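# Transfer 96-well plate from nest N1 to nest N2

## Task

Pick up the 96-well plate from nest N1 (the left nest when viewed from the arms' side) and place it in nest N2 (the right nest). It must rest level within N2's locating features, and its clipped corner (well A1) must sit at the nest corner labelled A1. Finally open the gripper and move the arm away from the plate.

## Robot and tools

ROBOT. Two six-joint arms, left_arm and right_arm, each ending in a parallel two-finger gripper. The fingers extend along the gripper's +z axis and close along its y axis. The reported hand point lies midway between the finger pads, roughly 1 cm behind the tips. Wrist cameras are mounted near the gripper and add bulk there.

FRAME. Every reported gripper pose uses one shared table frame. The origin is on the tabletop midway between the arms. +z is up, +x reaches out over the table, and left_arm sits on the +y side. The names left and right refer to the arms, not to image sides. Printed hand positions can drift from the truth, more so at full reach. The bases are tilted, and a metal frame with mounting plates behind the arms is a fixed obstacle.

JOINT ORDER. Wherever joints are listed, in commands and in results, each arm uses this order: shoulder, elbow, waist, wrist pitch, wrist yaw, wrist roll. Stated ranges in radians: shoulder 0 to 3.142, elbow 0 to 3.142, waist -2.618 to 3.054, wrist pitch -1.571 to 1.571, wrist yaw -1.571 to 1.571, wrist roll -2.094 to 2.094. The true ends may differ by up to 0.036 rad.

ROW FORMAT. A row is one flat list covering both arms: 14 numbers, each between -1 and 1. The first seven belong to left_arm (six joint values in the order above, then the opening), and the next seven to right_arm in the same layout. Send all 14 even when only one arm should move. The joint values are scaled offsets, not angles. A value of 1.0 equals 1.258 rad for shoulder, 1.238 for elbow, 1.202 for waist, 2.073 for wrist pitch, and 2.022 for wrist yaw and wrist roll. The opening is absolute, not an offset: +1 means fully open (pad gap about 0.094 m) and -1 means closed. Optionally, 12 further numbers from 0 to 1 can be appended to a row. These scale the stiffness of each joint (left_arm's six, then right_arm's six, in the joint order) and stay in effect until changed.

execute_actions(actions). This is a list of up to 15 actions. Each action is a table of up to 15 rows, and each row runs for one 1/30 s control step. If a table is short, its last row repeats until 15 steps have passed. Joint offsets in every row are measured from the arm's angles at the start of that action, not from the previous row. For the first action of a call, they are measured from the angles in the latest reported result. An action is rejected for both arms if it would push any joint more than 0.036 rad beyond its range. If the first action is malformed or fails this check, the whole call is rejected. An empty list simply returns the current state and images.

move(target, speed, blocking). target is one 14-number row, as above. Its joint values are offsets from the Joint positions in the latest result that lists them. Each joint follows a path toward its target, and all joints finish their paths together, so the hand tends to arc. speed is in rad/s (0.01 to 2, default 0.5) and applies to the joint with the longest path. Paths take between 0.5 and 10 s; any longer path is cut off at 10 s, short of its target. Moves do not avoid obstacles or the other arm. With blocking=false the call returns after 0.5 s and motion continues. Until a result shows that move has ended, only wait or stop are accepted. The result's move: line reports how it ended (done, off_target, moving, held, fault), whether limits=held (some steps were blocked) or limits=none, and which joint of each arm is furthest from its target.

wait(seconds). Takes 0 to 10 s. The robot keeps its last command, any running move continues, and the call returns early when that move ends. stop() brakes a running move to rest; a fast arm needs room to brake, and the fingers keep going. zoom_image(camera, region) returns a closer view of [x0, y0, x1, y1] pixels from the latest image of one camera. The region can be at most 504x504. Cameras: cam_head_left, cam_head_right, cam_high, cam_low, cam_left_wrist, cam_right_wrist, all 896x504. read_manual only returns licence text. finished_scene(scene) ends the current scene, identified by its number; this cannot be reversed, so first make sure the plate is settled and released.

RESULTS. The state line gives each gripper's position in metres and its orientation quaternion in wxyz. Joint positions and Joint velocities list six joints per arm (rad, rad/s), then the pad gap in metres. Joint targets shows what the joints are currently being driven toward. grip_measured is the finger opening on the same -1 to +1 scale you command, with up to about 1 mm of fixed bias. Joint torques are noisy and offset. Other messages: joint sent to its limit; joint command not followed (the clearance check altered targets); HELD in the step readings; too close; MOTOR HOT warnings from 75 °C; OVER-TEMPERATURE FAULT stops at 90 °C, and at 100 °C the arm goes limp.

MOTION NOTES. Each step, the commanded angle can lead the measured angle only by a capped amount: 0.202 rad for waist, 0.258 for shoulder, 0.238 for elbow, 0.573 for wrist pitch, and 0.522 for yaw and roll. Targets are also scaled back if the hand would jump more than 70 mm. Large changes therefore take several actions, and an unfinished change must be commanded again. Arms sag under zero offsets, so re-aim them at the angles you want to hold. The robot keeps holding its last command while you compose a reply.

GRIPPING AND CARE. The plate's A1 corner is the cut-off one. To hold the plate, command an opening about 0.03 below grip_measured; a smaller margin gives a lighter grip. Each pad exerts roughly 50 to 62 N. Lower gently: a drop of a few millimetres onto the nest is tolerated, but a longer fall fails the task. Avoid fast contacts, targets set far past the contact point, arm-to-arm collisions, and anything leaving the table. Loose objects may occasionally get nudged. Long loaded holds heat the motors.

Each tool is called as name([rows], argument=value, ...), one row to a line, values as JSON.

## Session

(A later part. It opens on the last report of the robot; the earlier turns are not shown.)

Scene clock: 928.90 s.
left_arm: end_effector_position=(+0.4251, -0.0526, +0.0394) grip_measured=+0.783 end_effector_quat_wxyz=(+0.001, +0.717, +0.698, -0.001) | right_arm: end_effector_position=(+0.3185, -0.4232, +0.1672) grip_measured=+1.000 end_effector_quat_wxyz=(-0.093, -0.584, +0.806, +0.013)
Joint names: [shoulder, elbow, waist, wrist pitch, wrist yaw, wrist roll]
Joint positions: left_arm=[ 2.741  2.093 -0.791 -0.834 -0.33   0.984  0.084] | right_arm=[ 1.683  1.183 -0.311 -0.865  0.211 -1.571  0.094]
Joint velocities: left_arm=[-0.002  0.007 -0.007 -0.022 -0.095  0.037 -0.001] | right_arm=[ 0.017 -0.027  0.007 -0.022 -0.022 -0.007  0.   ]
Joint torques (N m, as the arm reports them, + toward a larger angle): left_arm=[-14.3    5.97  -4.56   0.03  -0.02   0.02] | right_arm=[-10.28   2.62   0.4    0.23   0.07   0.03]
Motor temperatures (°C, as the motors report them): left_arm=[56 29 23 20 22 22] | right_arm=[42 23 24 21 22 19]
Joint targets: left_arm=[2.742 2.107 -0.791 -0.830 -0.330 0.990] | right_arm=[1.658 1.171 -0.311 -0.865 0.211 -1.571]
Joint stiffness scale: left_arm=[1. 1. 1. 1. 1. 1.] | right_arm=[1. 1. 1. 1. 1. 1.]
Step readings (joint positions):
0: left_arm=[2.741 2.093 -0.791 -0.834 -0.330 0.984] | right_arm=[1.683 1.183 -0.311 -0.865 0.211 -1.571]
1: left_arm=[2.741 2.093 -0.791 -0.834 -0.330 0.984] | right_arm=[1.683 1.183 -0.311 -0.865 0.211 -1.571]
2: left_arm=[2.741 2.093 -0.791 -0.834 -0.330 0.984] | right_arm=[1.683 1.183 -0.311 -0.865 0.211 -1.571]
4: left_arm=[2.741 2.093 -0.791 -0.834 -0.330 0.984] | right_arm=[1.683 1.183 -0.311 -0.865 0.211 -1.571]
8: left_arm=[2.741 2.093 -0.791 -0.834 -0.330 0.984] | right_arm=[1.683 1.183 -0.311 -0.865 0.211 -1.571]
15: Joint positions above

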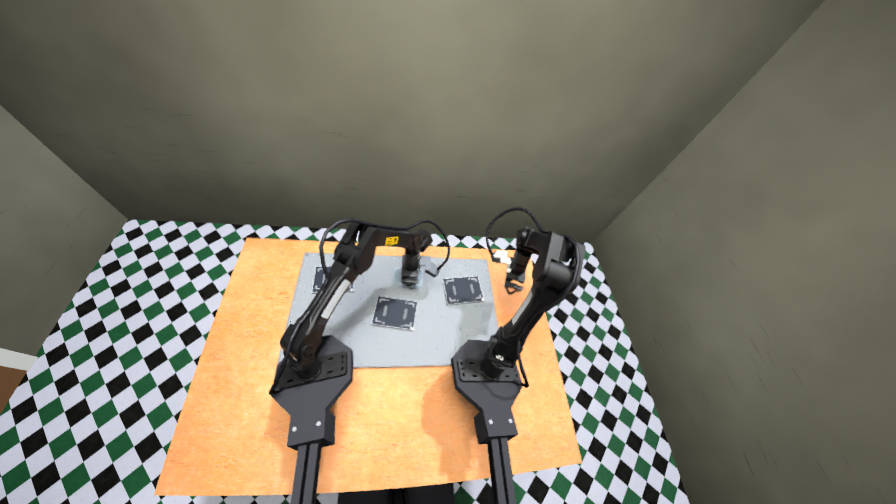

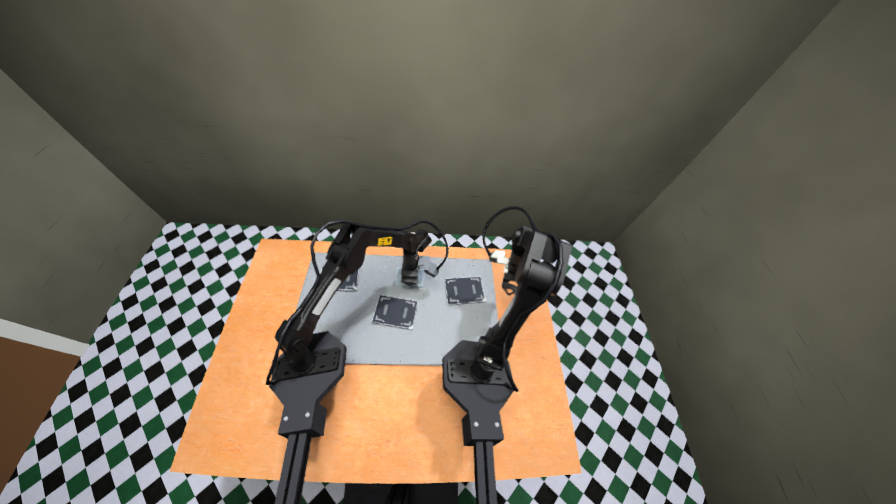

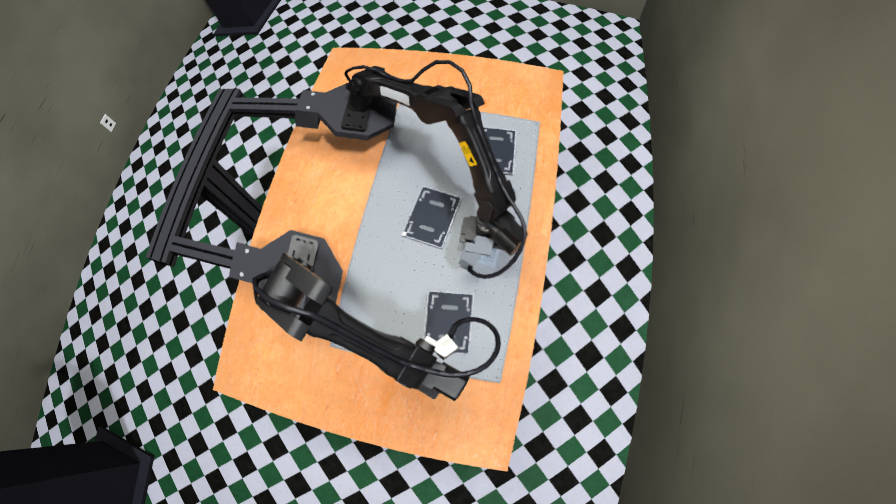

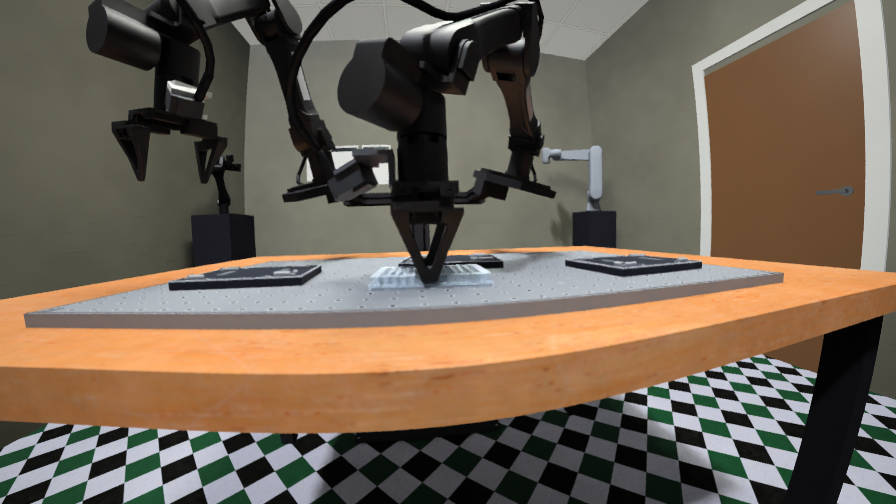

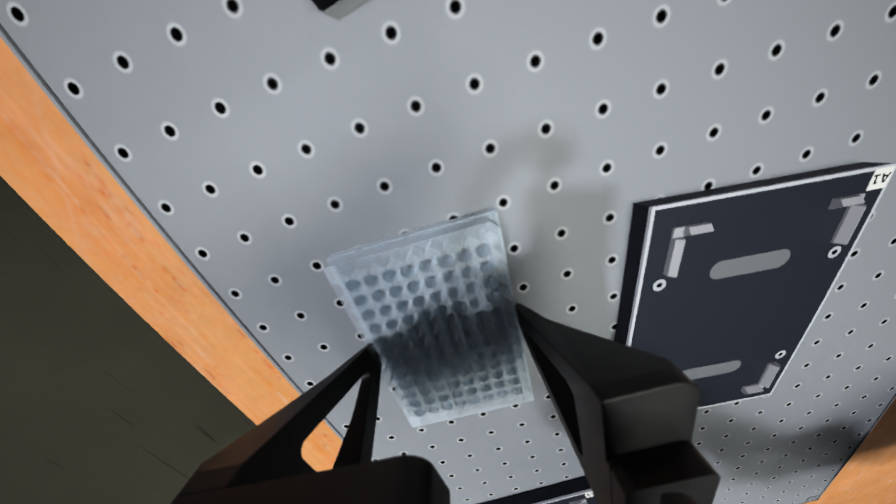

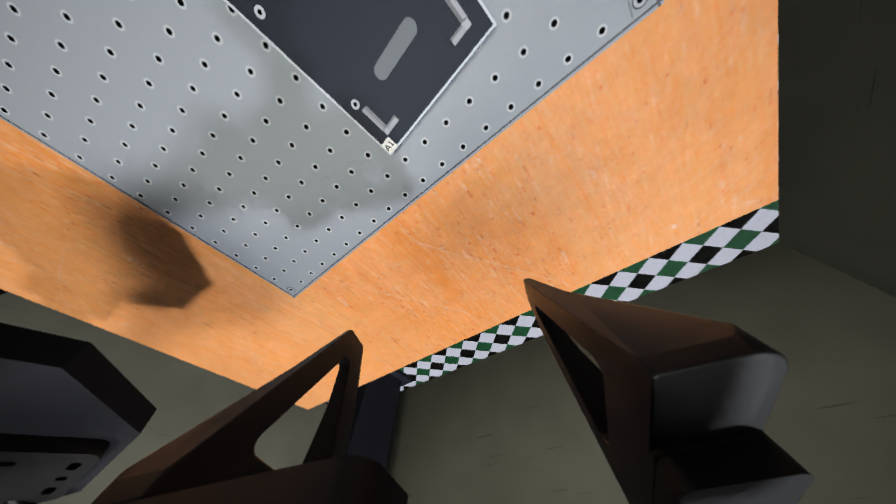

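execute_actions([
  [[0.001,0.011,0,0.002,0,0.003,0.775,-0.02,-0.01,0,0,0,0,1],[0.001,0.011,0,0.002,0,0.003,0.77,-0.02,-0.01,0,0,0,0,1],[0.001,0.011,0,0.002,0,0.003,0.76,-0.02,-0.01,0,0,0,0,1],[0.001,0.011,0,0.002,0,0.003,0.75,-0.02,-0.01,0,0,0,0,1],[0.001,0.011,0,0.002,0,0.003,0.74,-0.02,-0.01,0,0,0,0,1],[0.001,0.011,0,0.002,0,0.003,0.73,-0.02,-0.01,0,0,0,0,1],[0.001,0.011,0,0.002,0,0.003,0.72,-0.02,-0.01,0,0,0,0,1],[0.001,0.011,0,0.002,0,0.003,0.71,-0.02,-0.01,0,0,0,0,1]],
])

Scene clock: 934.90 s.
left_arm: end_effector_position=(+0.4251, -0.0526, +0.0394) grip_measured=+0.728 end_effector_quat_wxyz=(+0.001, +0.717, +0.697, -0.001) | right_arm: end_effector_position=(+0.3185, -0.4232, +0.1672) grip_measured=+1.000 end_effector_quat_wxyz=(-0.093, -0.584, +0.806, +0.013)
Joint names: [shoulder, elbow, waist, wrist pitch, wrist yaw, wrist roll]
Joint positions: left_arm=[ 2.741  2.093 -0.791 -0.834 -0.33   0.985  0.081] | right_arm=[ 1.683  1.183 -0.311 -0.865  0.211 -1.571  0.094]
Joint velocities: left_arm=[ 0.002  0.017  0.007  0.037 -0.037  0.037 -0.   ] | right_arm=[-0.007 -0.002 -0.007 -0.081 -0.066  0.051  0.   ]
Joint torques (N m, as the arm reports them, + toward a larger angle): left_arm=[-14.29   5.97  -4.59   0.03  -0.02   0.01] | right_arm=[-10.28   2.63   0.4    0.22   0.07   0.02]
Motor temperatures (°C, as the motors report them): left_arm=[55 29 23 20 22 22] | right_arm=[42 23 24 21 22 19]
Joint targets: left_arm=[2.742 2.107 -0.791 -0.830 -0.330 0.990] | right_arm=[1.658 1.171 -0.311 -0.865 0.211 -1.571]
Joint stiffness scale: left_arm=[1. 1. 1. 1. 1. 1.] | right_arm=[1. 1. 1. 1. 1. 1.]
Step readings (joint positions):
0: left_arm=[2.741 2.093 -0.791 -0.834 -0.330 0.984] | right_arm=[1.683 1.183 -0.311 -0.865 0.211 -1.571]
1: left_arm=[2.741 2.093 -0.791 -0.834 -0.330 0.984] | right_arm=[1.683 1.183 -0.311 -0.865 0.211 -1.571]
2: left_arm=[2.741 2.093 -0.791 -0.834 -0.330 0.984] | right_arm=[1.683 1.183 -0.311 -0.865 0.211 -1.571]
4: left_arm=[2.741 2.093 -0.791 -0.834 -0.330 0.985] | right_arm=[1.683 1.183 -0.311 -0.865 0.211 -1.571]
8: left_arm=[2.741 2.093 -0.791 -0.834 -0.330 0.985] | right_arm=[1.683 1.183 -0.311 -0.865 0.211 -1.571]
15: Joint positions above

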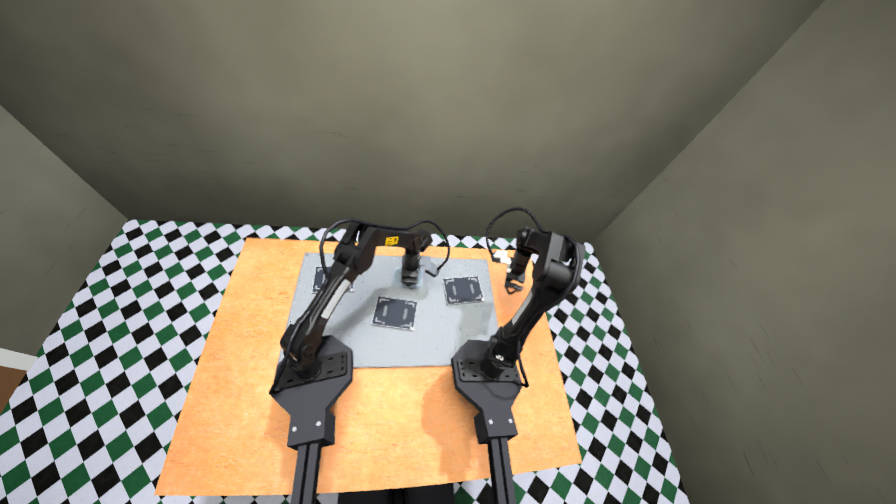

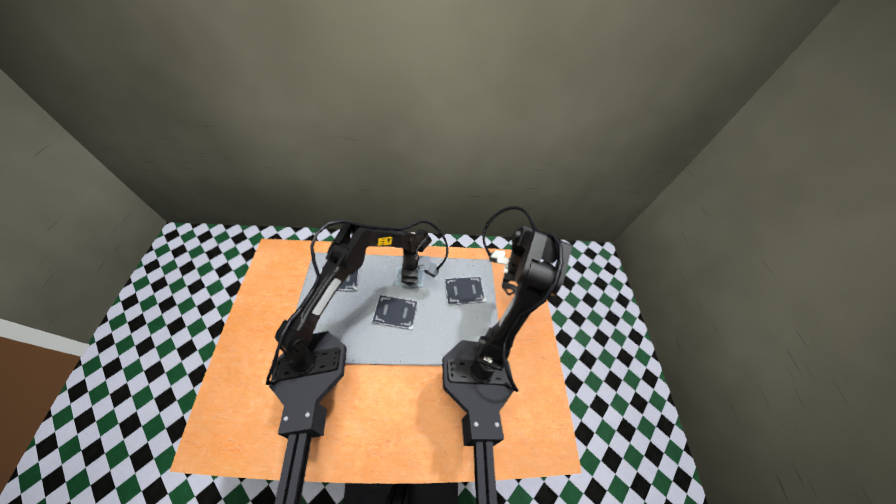

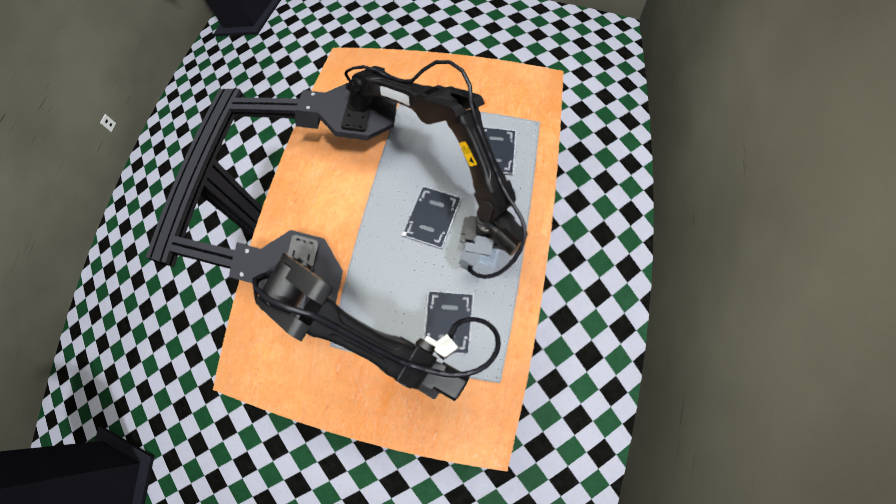

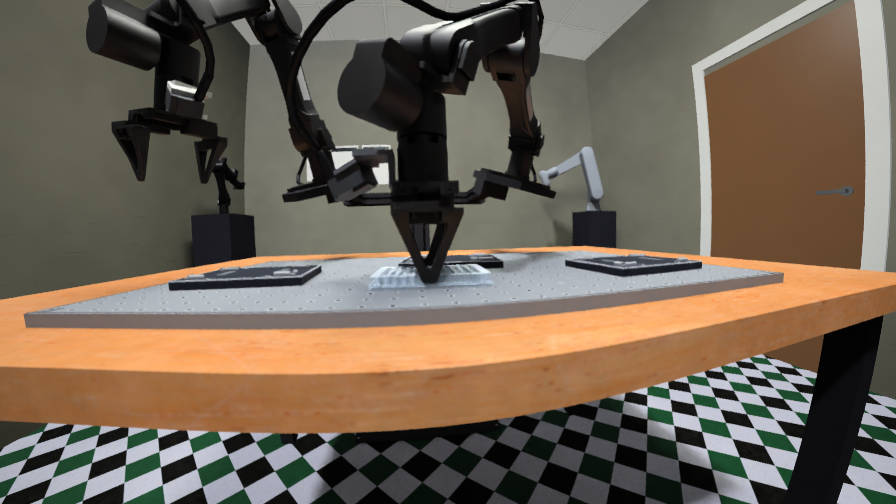

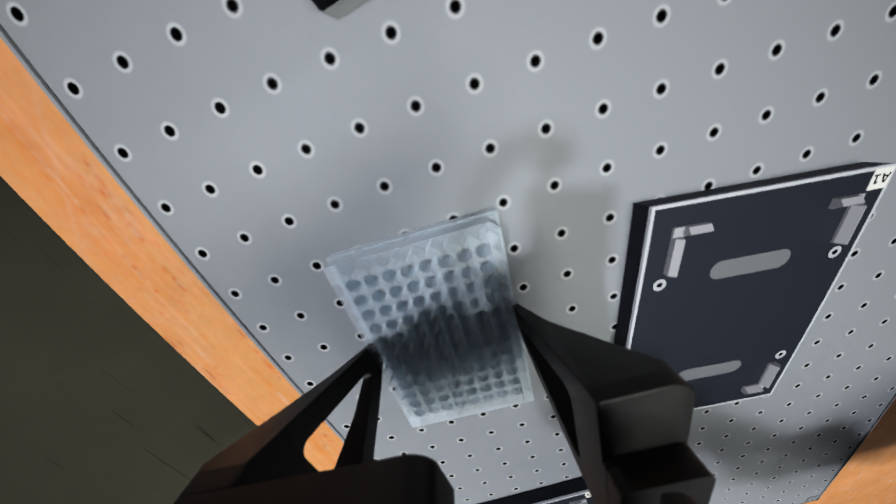

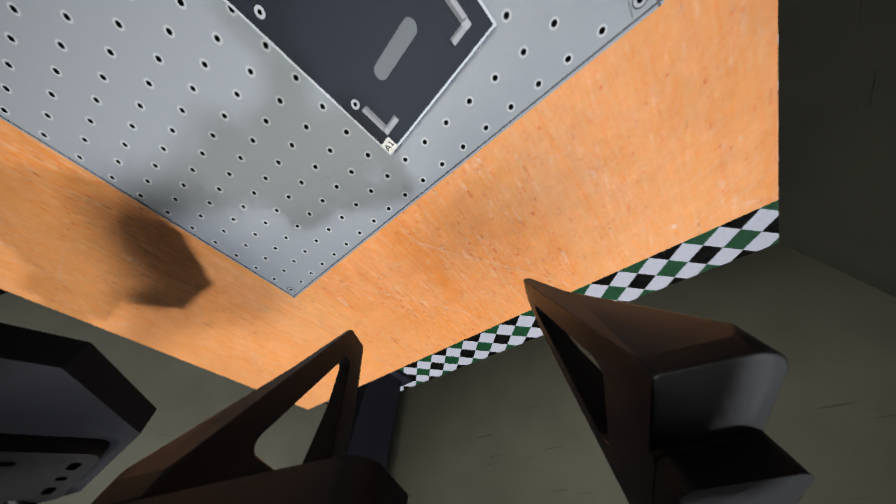

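execute_actions([
  [[-0.024,0.011,0,0.002,0,0.003,0.695,-0.02,-0.01,0,0,0,0,1],[-0.028,0.011,0,0.002,0,0.003,0.695,-0.02,-0.01,0,0,0,0,1],[-0.031,0.011,0,0.001,0,0.003,0.695,-0.02,-0.01,0,0,0,0,1],[-0.034,0.011,0,-0.002,0,0.003,0.695,-0.02,-0.01,0,0,0,0,1],[-0.038,0.011,0,-0.005,0,0.003,0.695,-0.02,-0.01,0,0,0,0,1],[-0.042,0.011,0,-0.008,0,0.003,0.695,-0.02,-0.01,0,0,0,0,1],[-0.046,0.011,0,-0.011,0,0.003,0.695,-0.02,-0.01,0,0,0,0,1],[-0.050,0.011,0,-0.014,0,0.003,0.695,-0.02,-0.01,0,0,0,0,1],[-0.055,0.011,0,-0.017,0,0.003,0.695,-0.02,-0.01,0,0,0,0,1],[-0.060,0.011,0,-0.020,0,0.003,0.695,-0.02,-0.01,0,0,0,0,1],[-0.065,0.011,0,-0.023,0,0.003,0.695,-0.02,-0.01,0,0,0,0,1],[-0.070,0.011,0,-0.026,0,0.003,0.695,-0.02,-0.01,0,0,0,0,1],[-0.074,0.011,0,-0.029,0,0.003,0.695,-0.02,-0.01,0,0,0,0,1],[-0.078,0.011,0,-0.032,0,0.003,0.695,-0.02,-0.01,0,0,0,0,1],[-0.080,0.011,0,-0.034,0,0.003,0.695,-0.02,-0.01,0,0,0,0,1]],
])

Scene clock: 957.03 s.
left_arm: end_effector_position=(+0.4383, -0.0495, +0.0687) grip_measured=+0.723 end_effector_quat_wxyz=(+0.016, +0.713, +0.701, +0.002) | right_arm: end_effector_position=(+0.3185, -0.4232, +0.1672) grip_measured=+1.000 end_effector_quat_wxyz=(-0.093, -0.584, +0.806, +0.013)
Joint names: [shoulder, elbow, waist, wrist pitch, wrist yaw, wrist roll]
Joint positions: left_arm=[ 2.675  2.093 -0.791 -0.867 -0.33   0.985  0.081] | right_arm=[ 1.683  1.183 -0.311 -0.865  0.211 -1.571  0.094]
Joint velocities: left_arm=[-0.188 -0.007  0.007 -0.139 -0.037  0.007 -0.   ] | right_arm=[-0.012  0.017  0.017  0.037 -0.007 -0.022  0.   ]
Joint torques (N m, as the arm reports them, + toward a larger angle): left_arm=[-16.36   6.21  -4.57  -0.13  -0.01   0.02] | right_arm=[-10.28   2.6    0.35   0.23   0.09   0.03]
Motor temperatures (°C, as the motors report them): left_arm=[56 29 23 20 22 22] | right_arm=[42 23 24 21 22 19]
Joint targets: left_arm=[2.640 2.107 -0.791 -0.904 -0.330 0.990] | right_arm=[1.658 1.171 -0.311 -0.865 0.211 -1.571]
Joint stiffness scale: left_arm=[1. 1. 1. 1. 1. 1.] | right_arm=[1. 1. 1. 1. 1. 1.]
Step readings (joint positions):
0: left_arm=[2.741 2.093 -0.791 -0.834 -0.330 0.985] | right_arm=[1.683 1.183 -0.311 -0.865 0.211 -1.571]
1: left_arm=[2.741 2.093 -0.791 -0.834 -0.330 0.985] | right_arm=[1.683 1.183 -0.311 -0.865 0.211 -1.571]
2: left_arm=[2.741 2.093 -0.791 -0.834 -0.330 0.985] | right_arm=[1.683 1.183 -0.311 -0.865 0.211 -1.571]
4: left_arm=[2.739 2.093 -0.791 -0.834 -0.330 0.985] | right_arm=[1.683 1.183 -0.311 -0.865 0.211 -1.571]
8: left_arm=[2.727 2.093 -0.791 -0.839 -0.330 0.985] | right_arm=[1.683 1.183 -0.311 -0.865 0.211 -1.571]
15: Joint positions above

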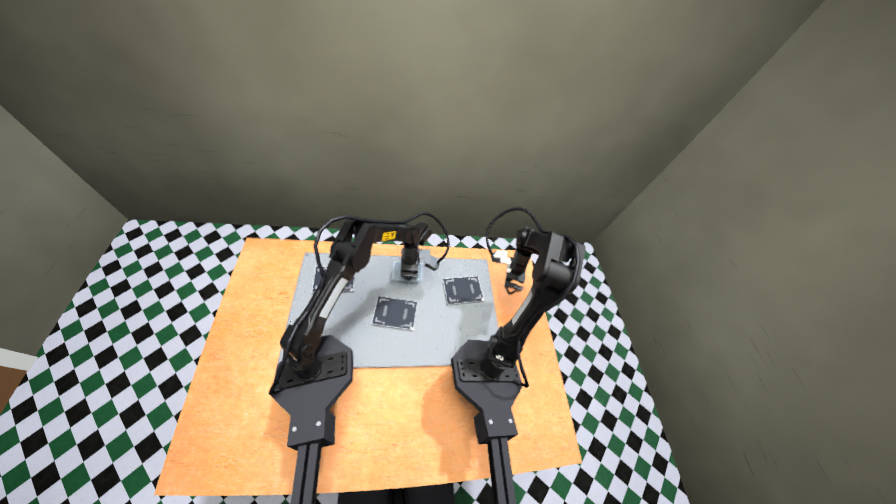

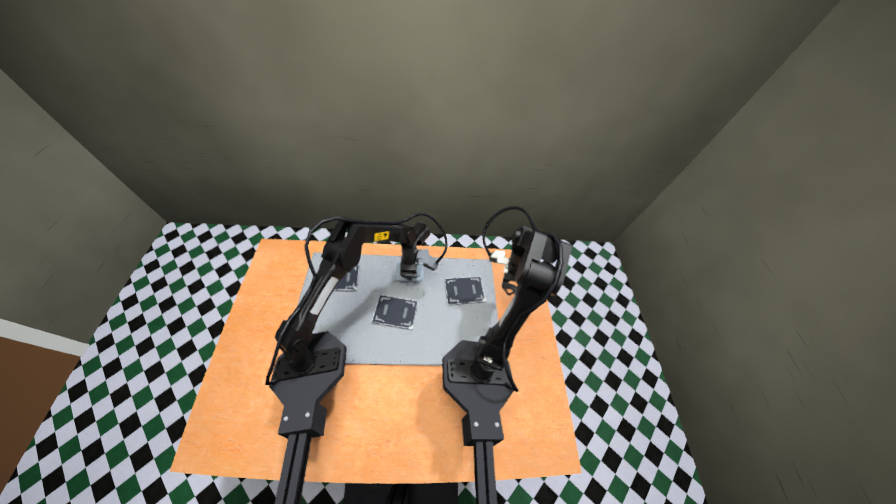

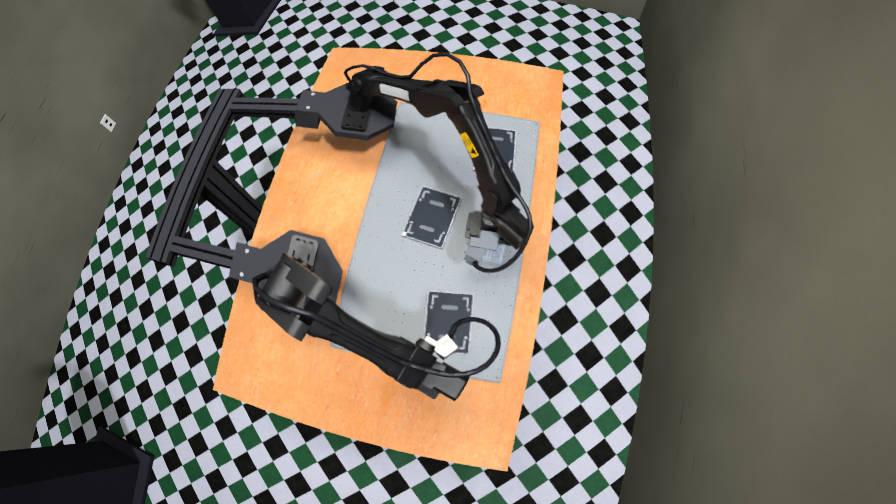

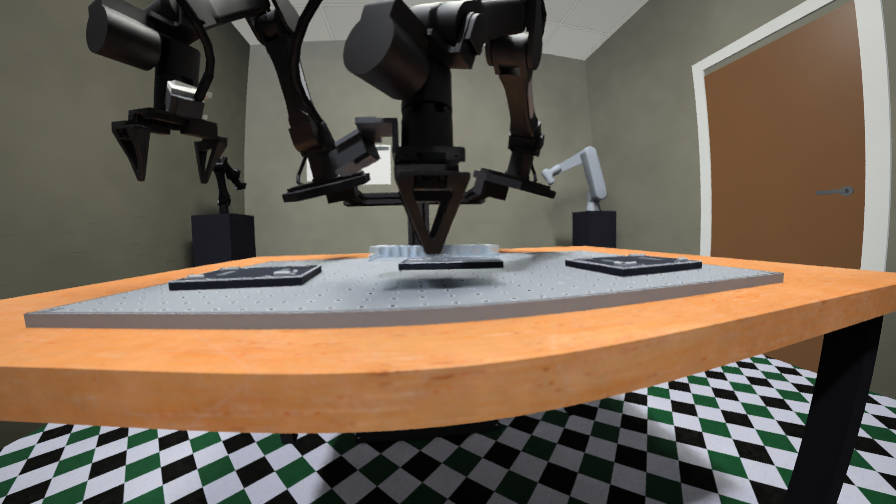

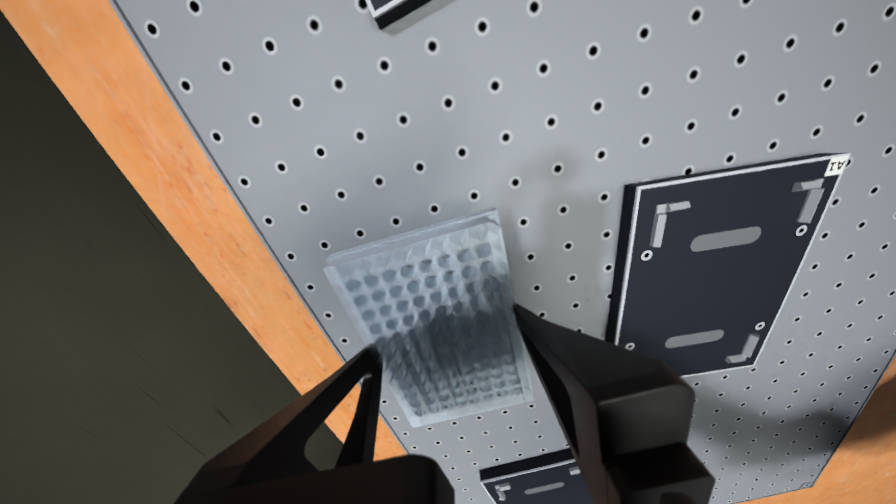

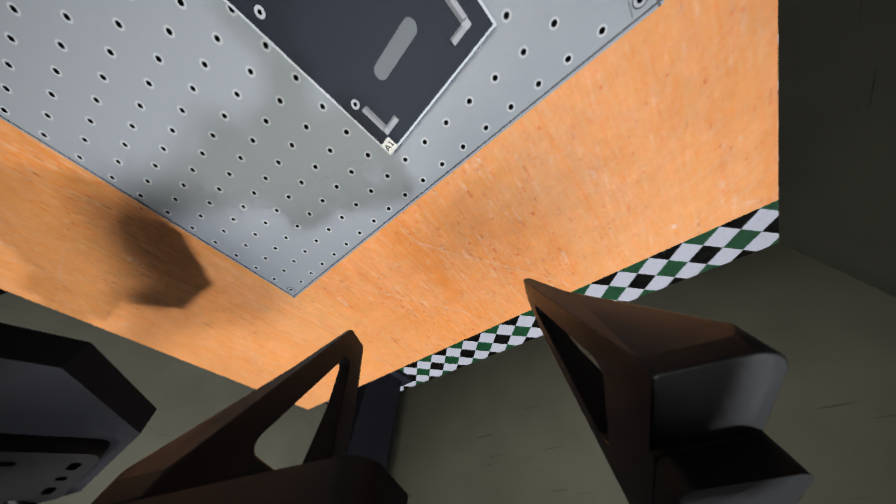

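execute_actions(actions=[])

Scene clock: 987.70 s.
left_arm: end_effector_position=(+0.4385, -0.0467, +0.0757) grip_measured=+0.723 end_effector_quat_wxyz=(+0.013, +0.714, +0.700, +0.001) | right_arm: end_effector_position=(+0.3185, -0.4232, +0.1672) grip_measured=+1.000 end_effector_quat_wxyz=(-0.093, -0.584, +0.806, +0.013)
Joint names: [shoulder, elbow, waist, wrist pitch, wrist yaw, wrist roll]
Joint positions: left_arm=[ 2.66   2.093 -0.791 -0.889 -0.33   0.985  0.081] | right_arm=[ 1.683  1.183 -0.311 -0.865  0.211 -1.571  0.094]
Joint velocities: left_arm=[-0.007 -0.002 -0.012 -0.007 -0.095 -0.007 -0.001] | right_arm=[-0.007  0.012  0.002 -0.007 -0.095 -0.066  0.   ]
Joint torques (N m, as the arm reports them, + toward a larger angle): left_arm=[-16.03   6.18  -4.53  -0.11  -0.02   0.01] | right_arm=[-10.28   2.61   0.39   0.21   0.09   0.02]
Motor temperatures (°C, as the motors report them): left_arm=[59 29 23 20 22 22] | right_arm=[42 23 24 21 22 19]
Joint targets: left_arm=[2.640 2.107 -0.791 -0.904 -0.330 0.991] | right_arm=[1.658 1.171 -0.311 -0.865 0.211 -1.571]
Joint stiffness scale: left_arm=[1. 1. 1. 1. 1. 1.] | right_arm=[1. 1. 1. 1. 1. 1.]

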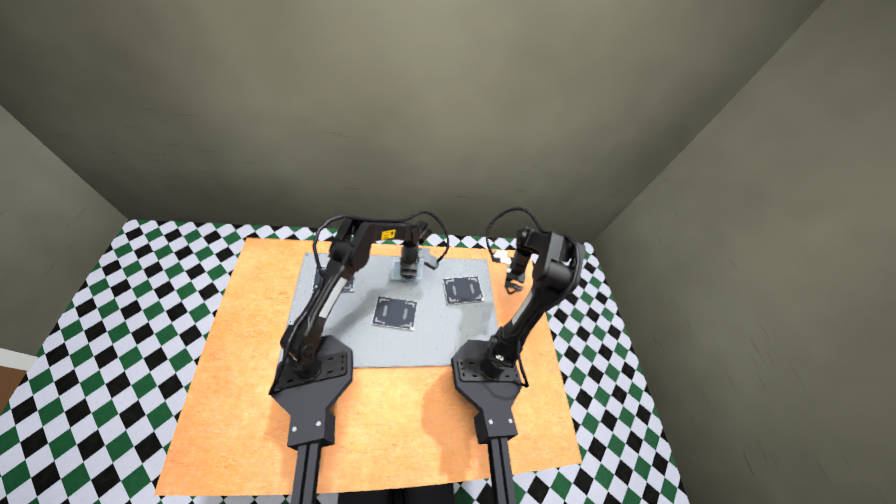

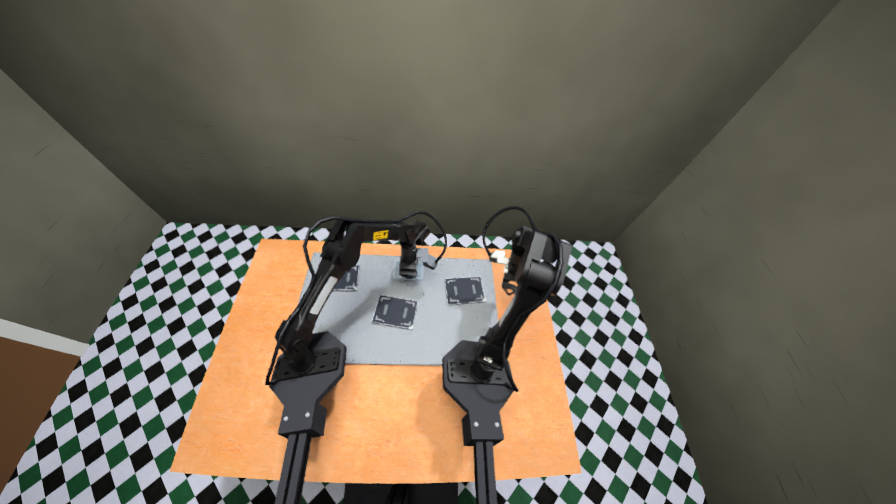

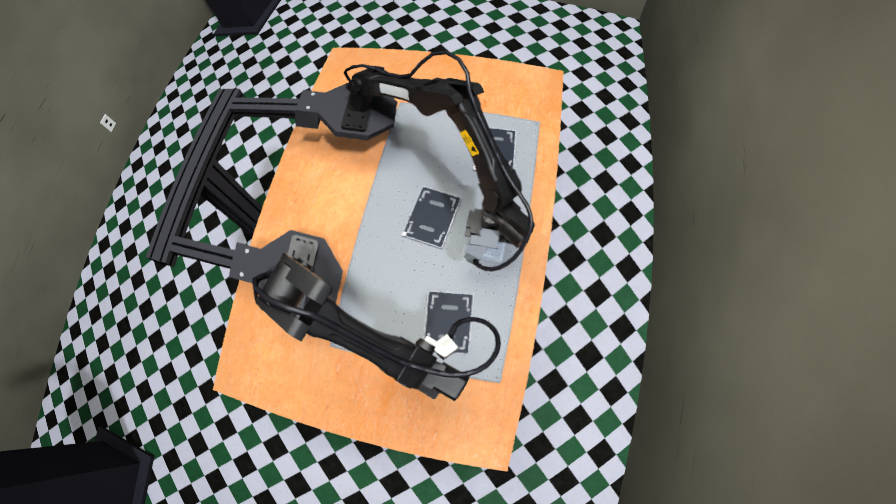

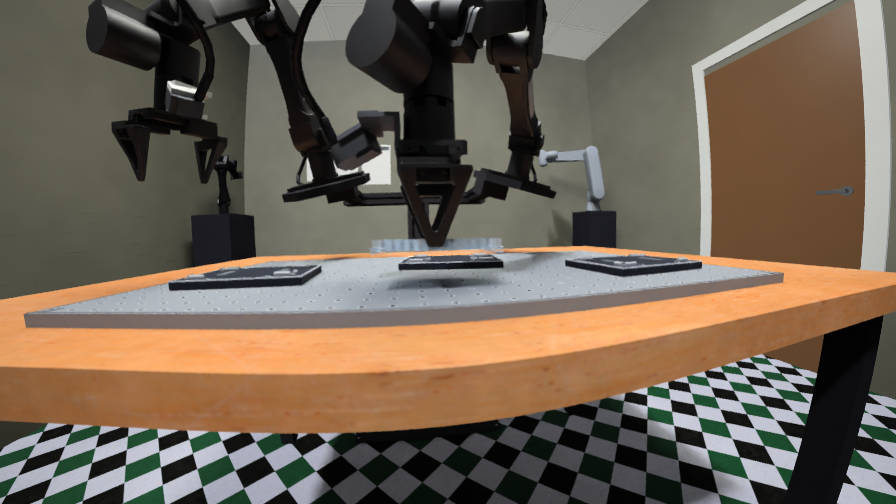

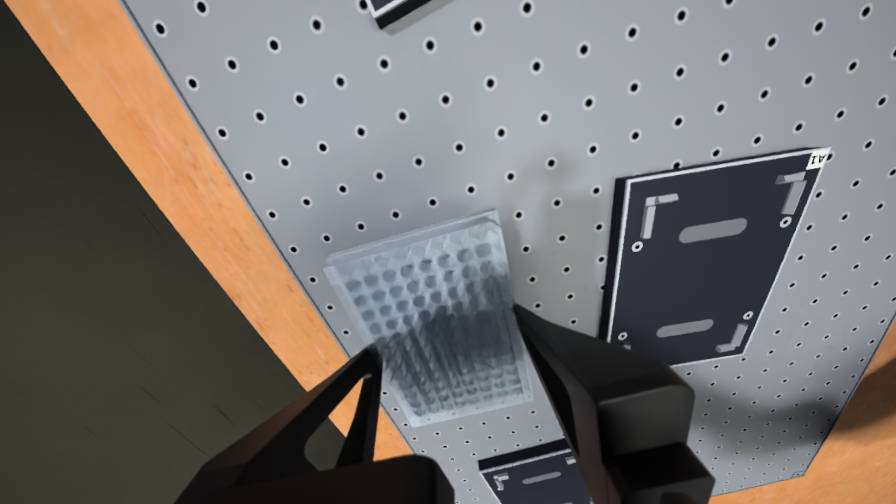

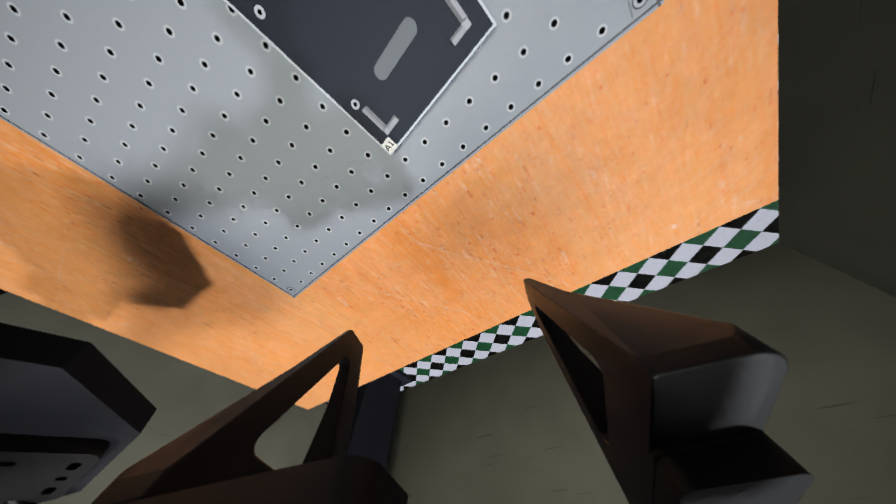

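move(target=[-0.572,-0.688,0.489,0.140,0.055,0.284,0.695,-0.02,-0.01,0,0,0,0,1], speed=0.5)

Scene clock: 1024.00 s.
left_arm: end_effector_position=(+0.4101, +0.2530, +0.1112) grip_measured=+0.723 end_effector_quat_wxyz=(-0.004, +0.704, +0.710, +0.004) | right_arm: end_effector_position=(+0.3185, -0.4232, +0.1672) grip_measured=+1.000 end_effector_quat_wxyz=(-0.093, -0.584, +0.806, +0.013)
Joint names: [shoulder, elbow, waist, wrist pitch, wrist yaw, wrist roll]
Joint positions: left_arm=[ 1.964  1.257 -0.202 -0.605 -0.24   1.552  0.081] | right_arm=[ 1.683  1.183 -0.311 -0.865  0.211 -1.571  0.094]
Joint velocities: left_arm=[-0.007  0.002 -0.017  0.022 -0.051  0.037  0.   ] | right_arm=[ 0.002  0.017 -0.002 -0.022 -0.007 -0.037  0.   ]
Joint torques (N m, as the arm reports them, + toward a larger angle): left_arm=[-12.71   3.09  -2.25   0.05   0.2    0.01] | right_arm=[-10.27   2.62   0.44   0.22   0.07   0.02]
Motor temperatures (°C, as the motors report them): left_arm=[60 29 23 20 22 22] | right_arm=[42 23 24 21 22 19]
Joint targets: left_arm=[1.940 1.241 -0.204 -0.599 -0.219 1.559] | right_arm=[1.658 1.171 -0.311 -0.865 0.211 -1.571]
Joint stiffness scale: left_arm=[1. 1. 1. 1. 1. 1.] | right_arm=[1. 1. 1. 1. 1. 1.]
move: off_target (left_arm, right_arm); limits=none; left_arm: farthest joint: the shoulder, 0.024 radians from its target (0.719 radians at the start); right_arm: farthest joint: the shoulder, 0.025 radians from its target (0.025 radians at the start)

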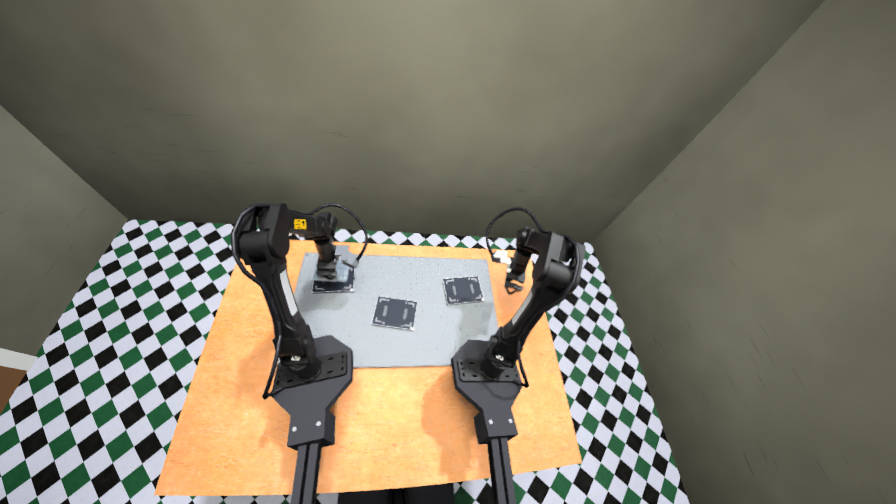

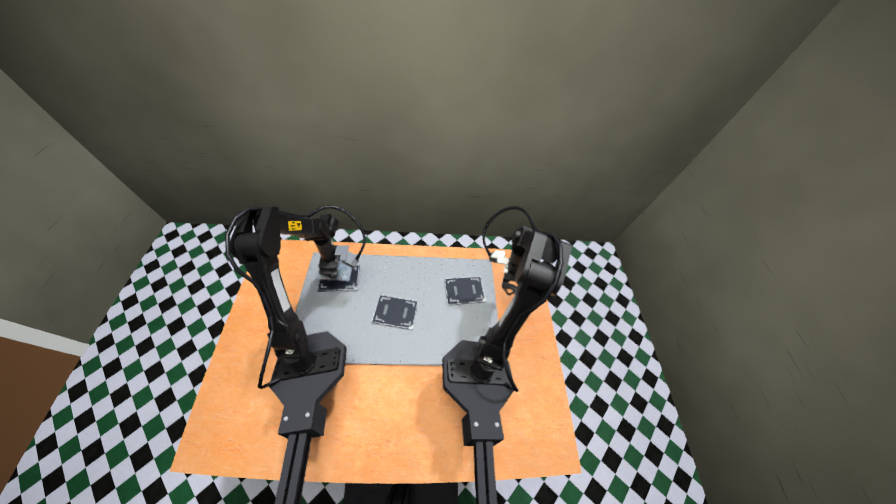

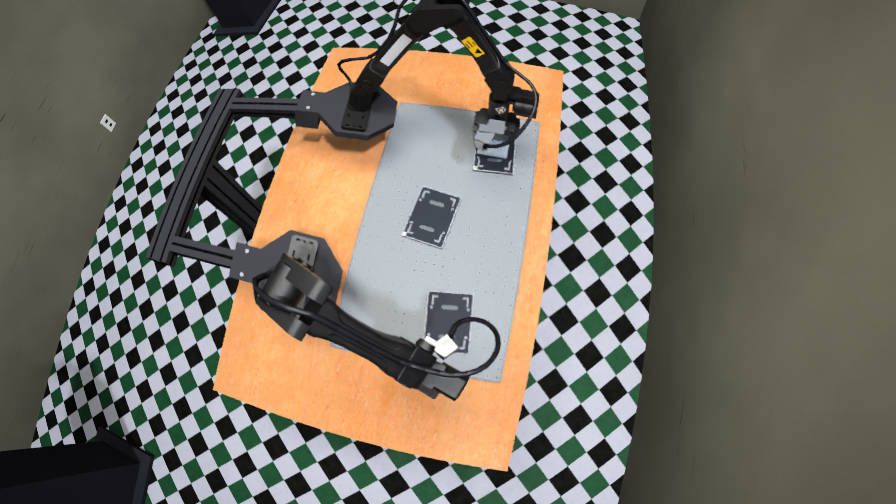

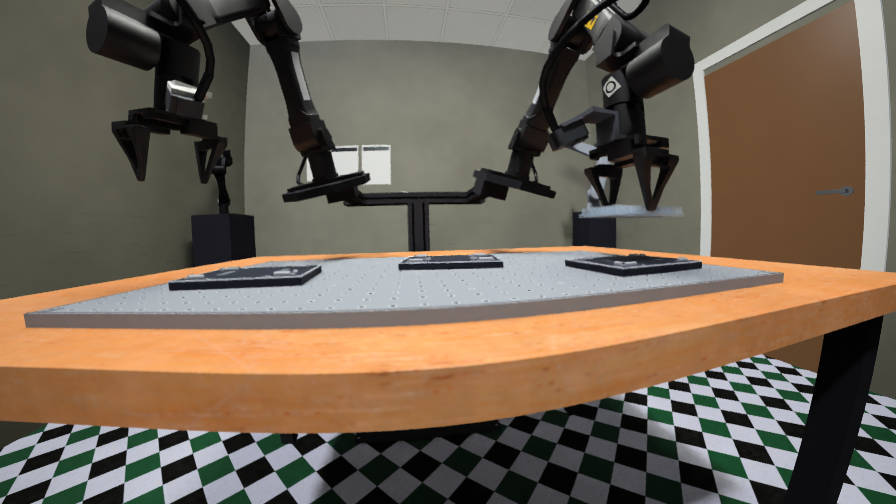

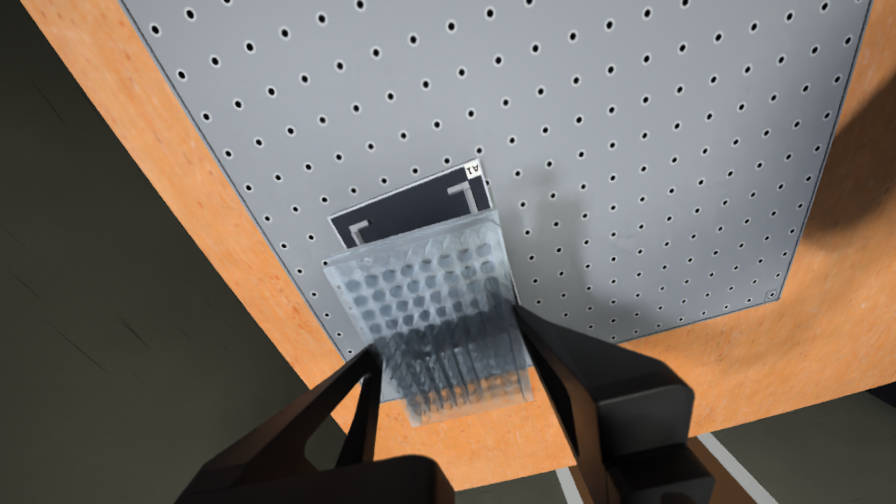

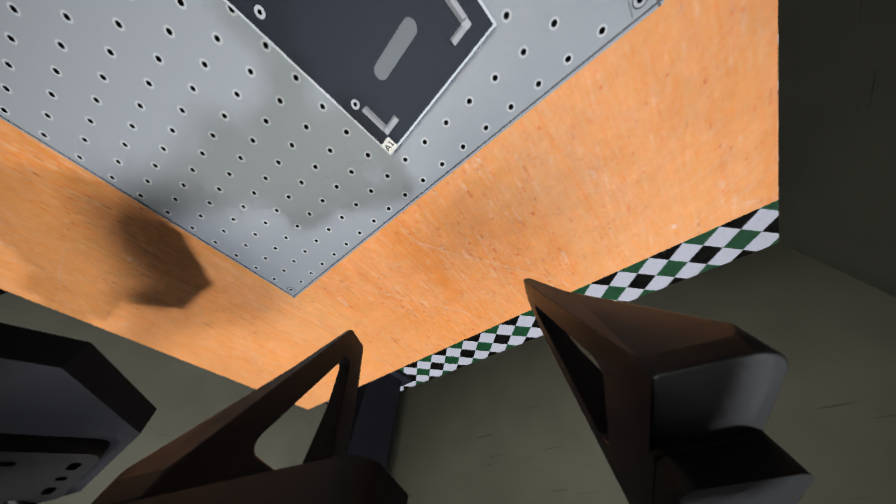

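zoom_image(camera="cam_left_wrist", region=[300,140,560,300])

zoom_image(camera="cam_low", region=[540,160,740,290])

Region (300, 140, 560, 300) of cam_left_wrist's 896x504 image, scaled by 1.938, with more detail than that image has; it fills the top 310 rows of this view, and the rest is white.

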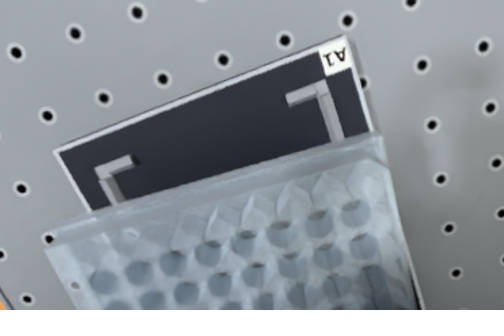

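Region (540, 160, 740, 290) of cam_low's 896x504 image, scaled by 2.520, with more detail than that image has; it fills the top 328 rows of this view, and the rest is white.

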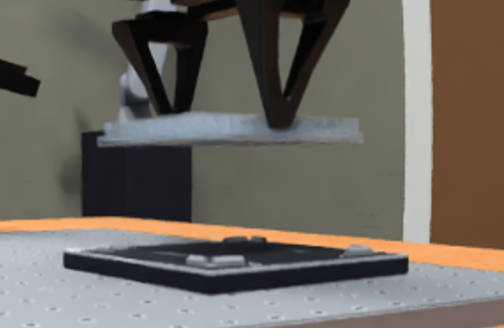

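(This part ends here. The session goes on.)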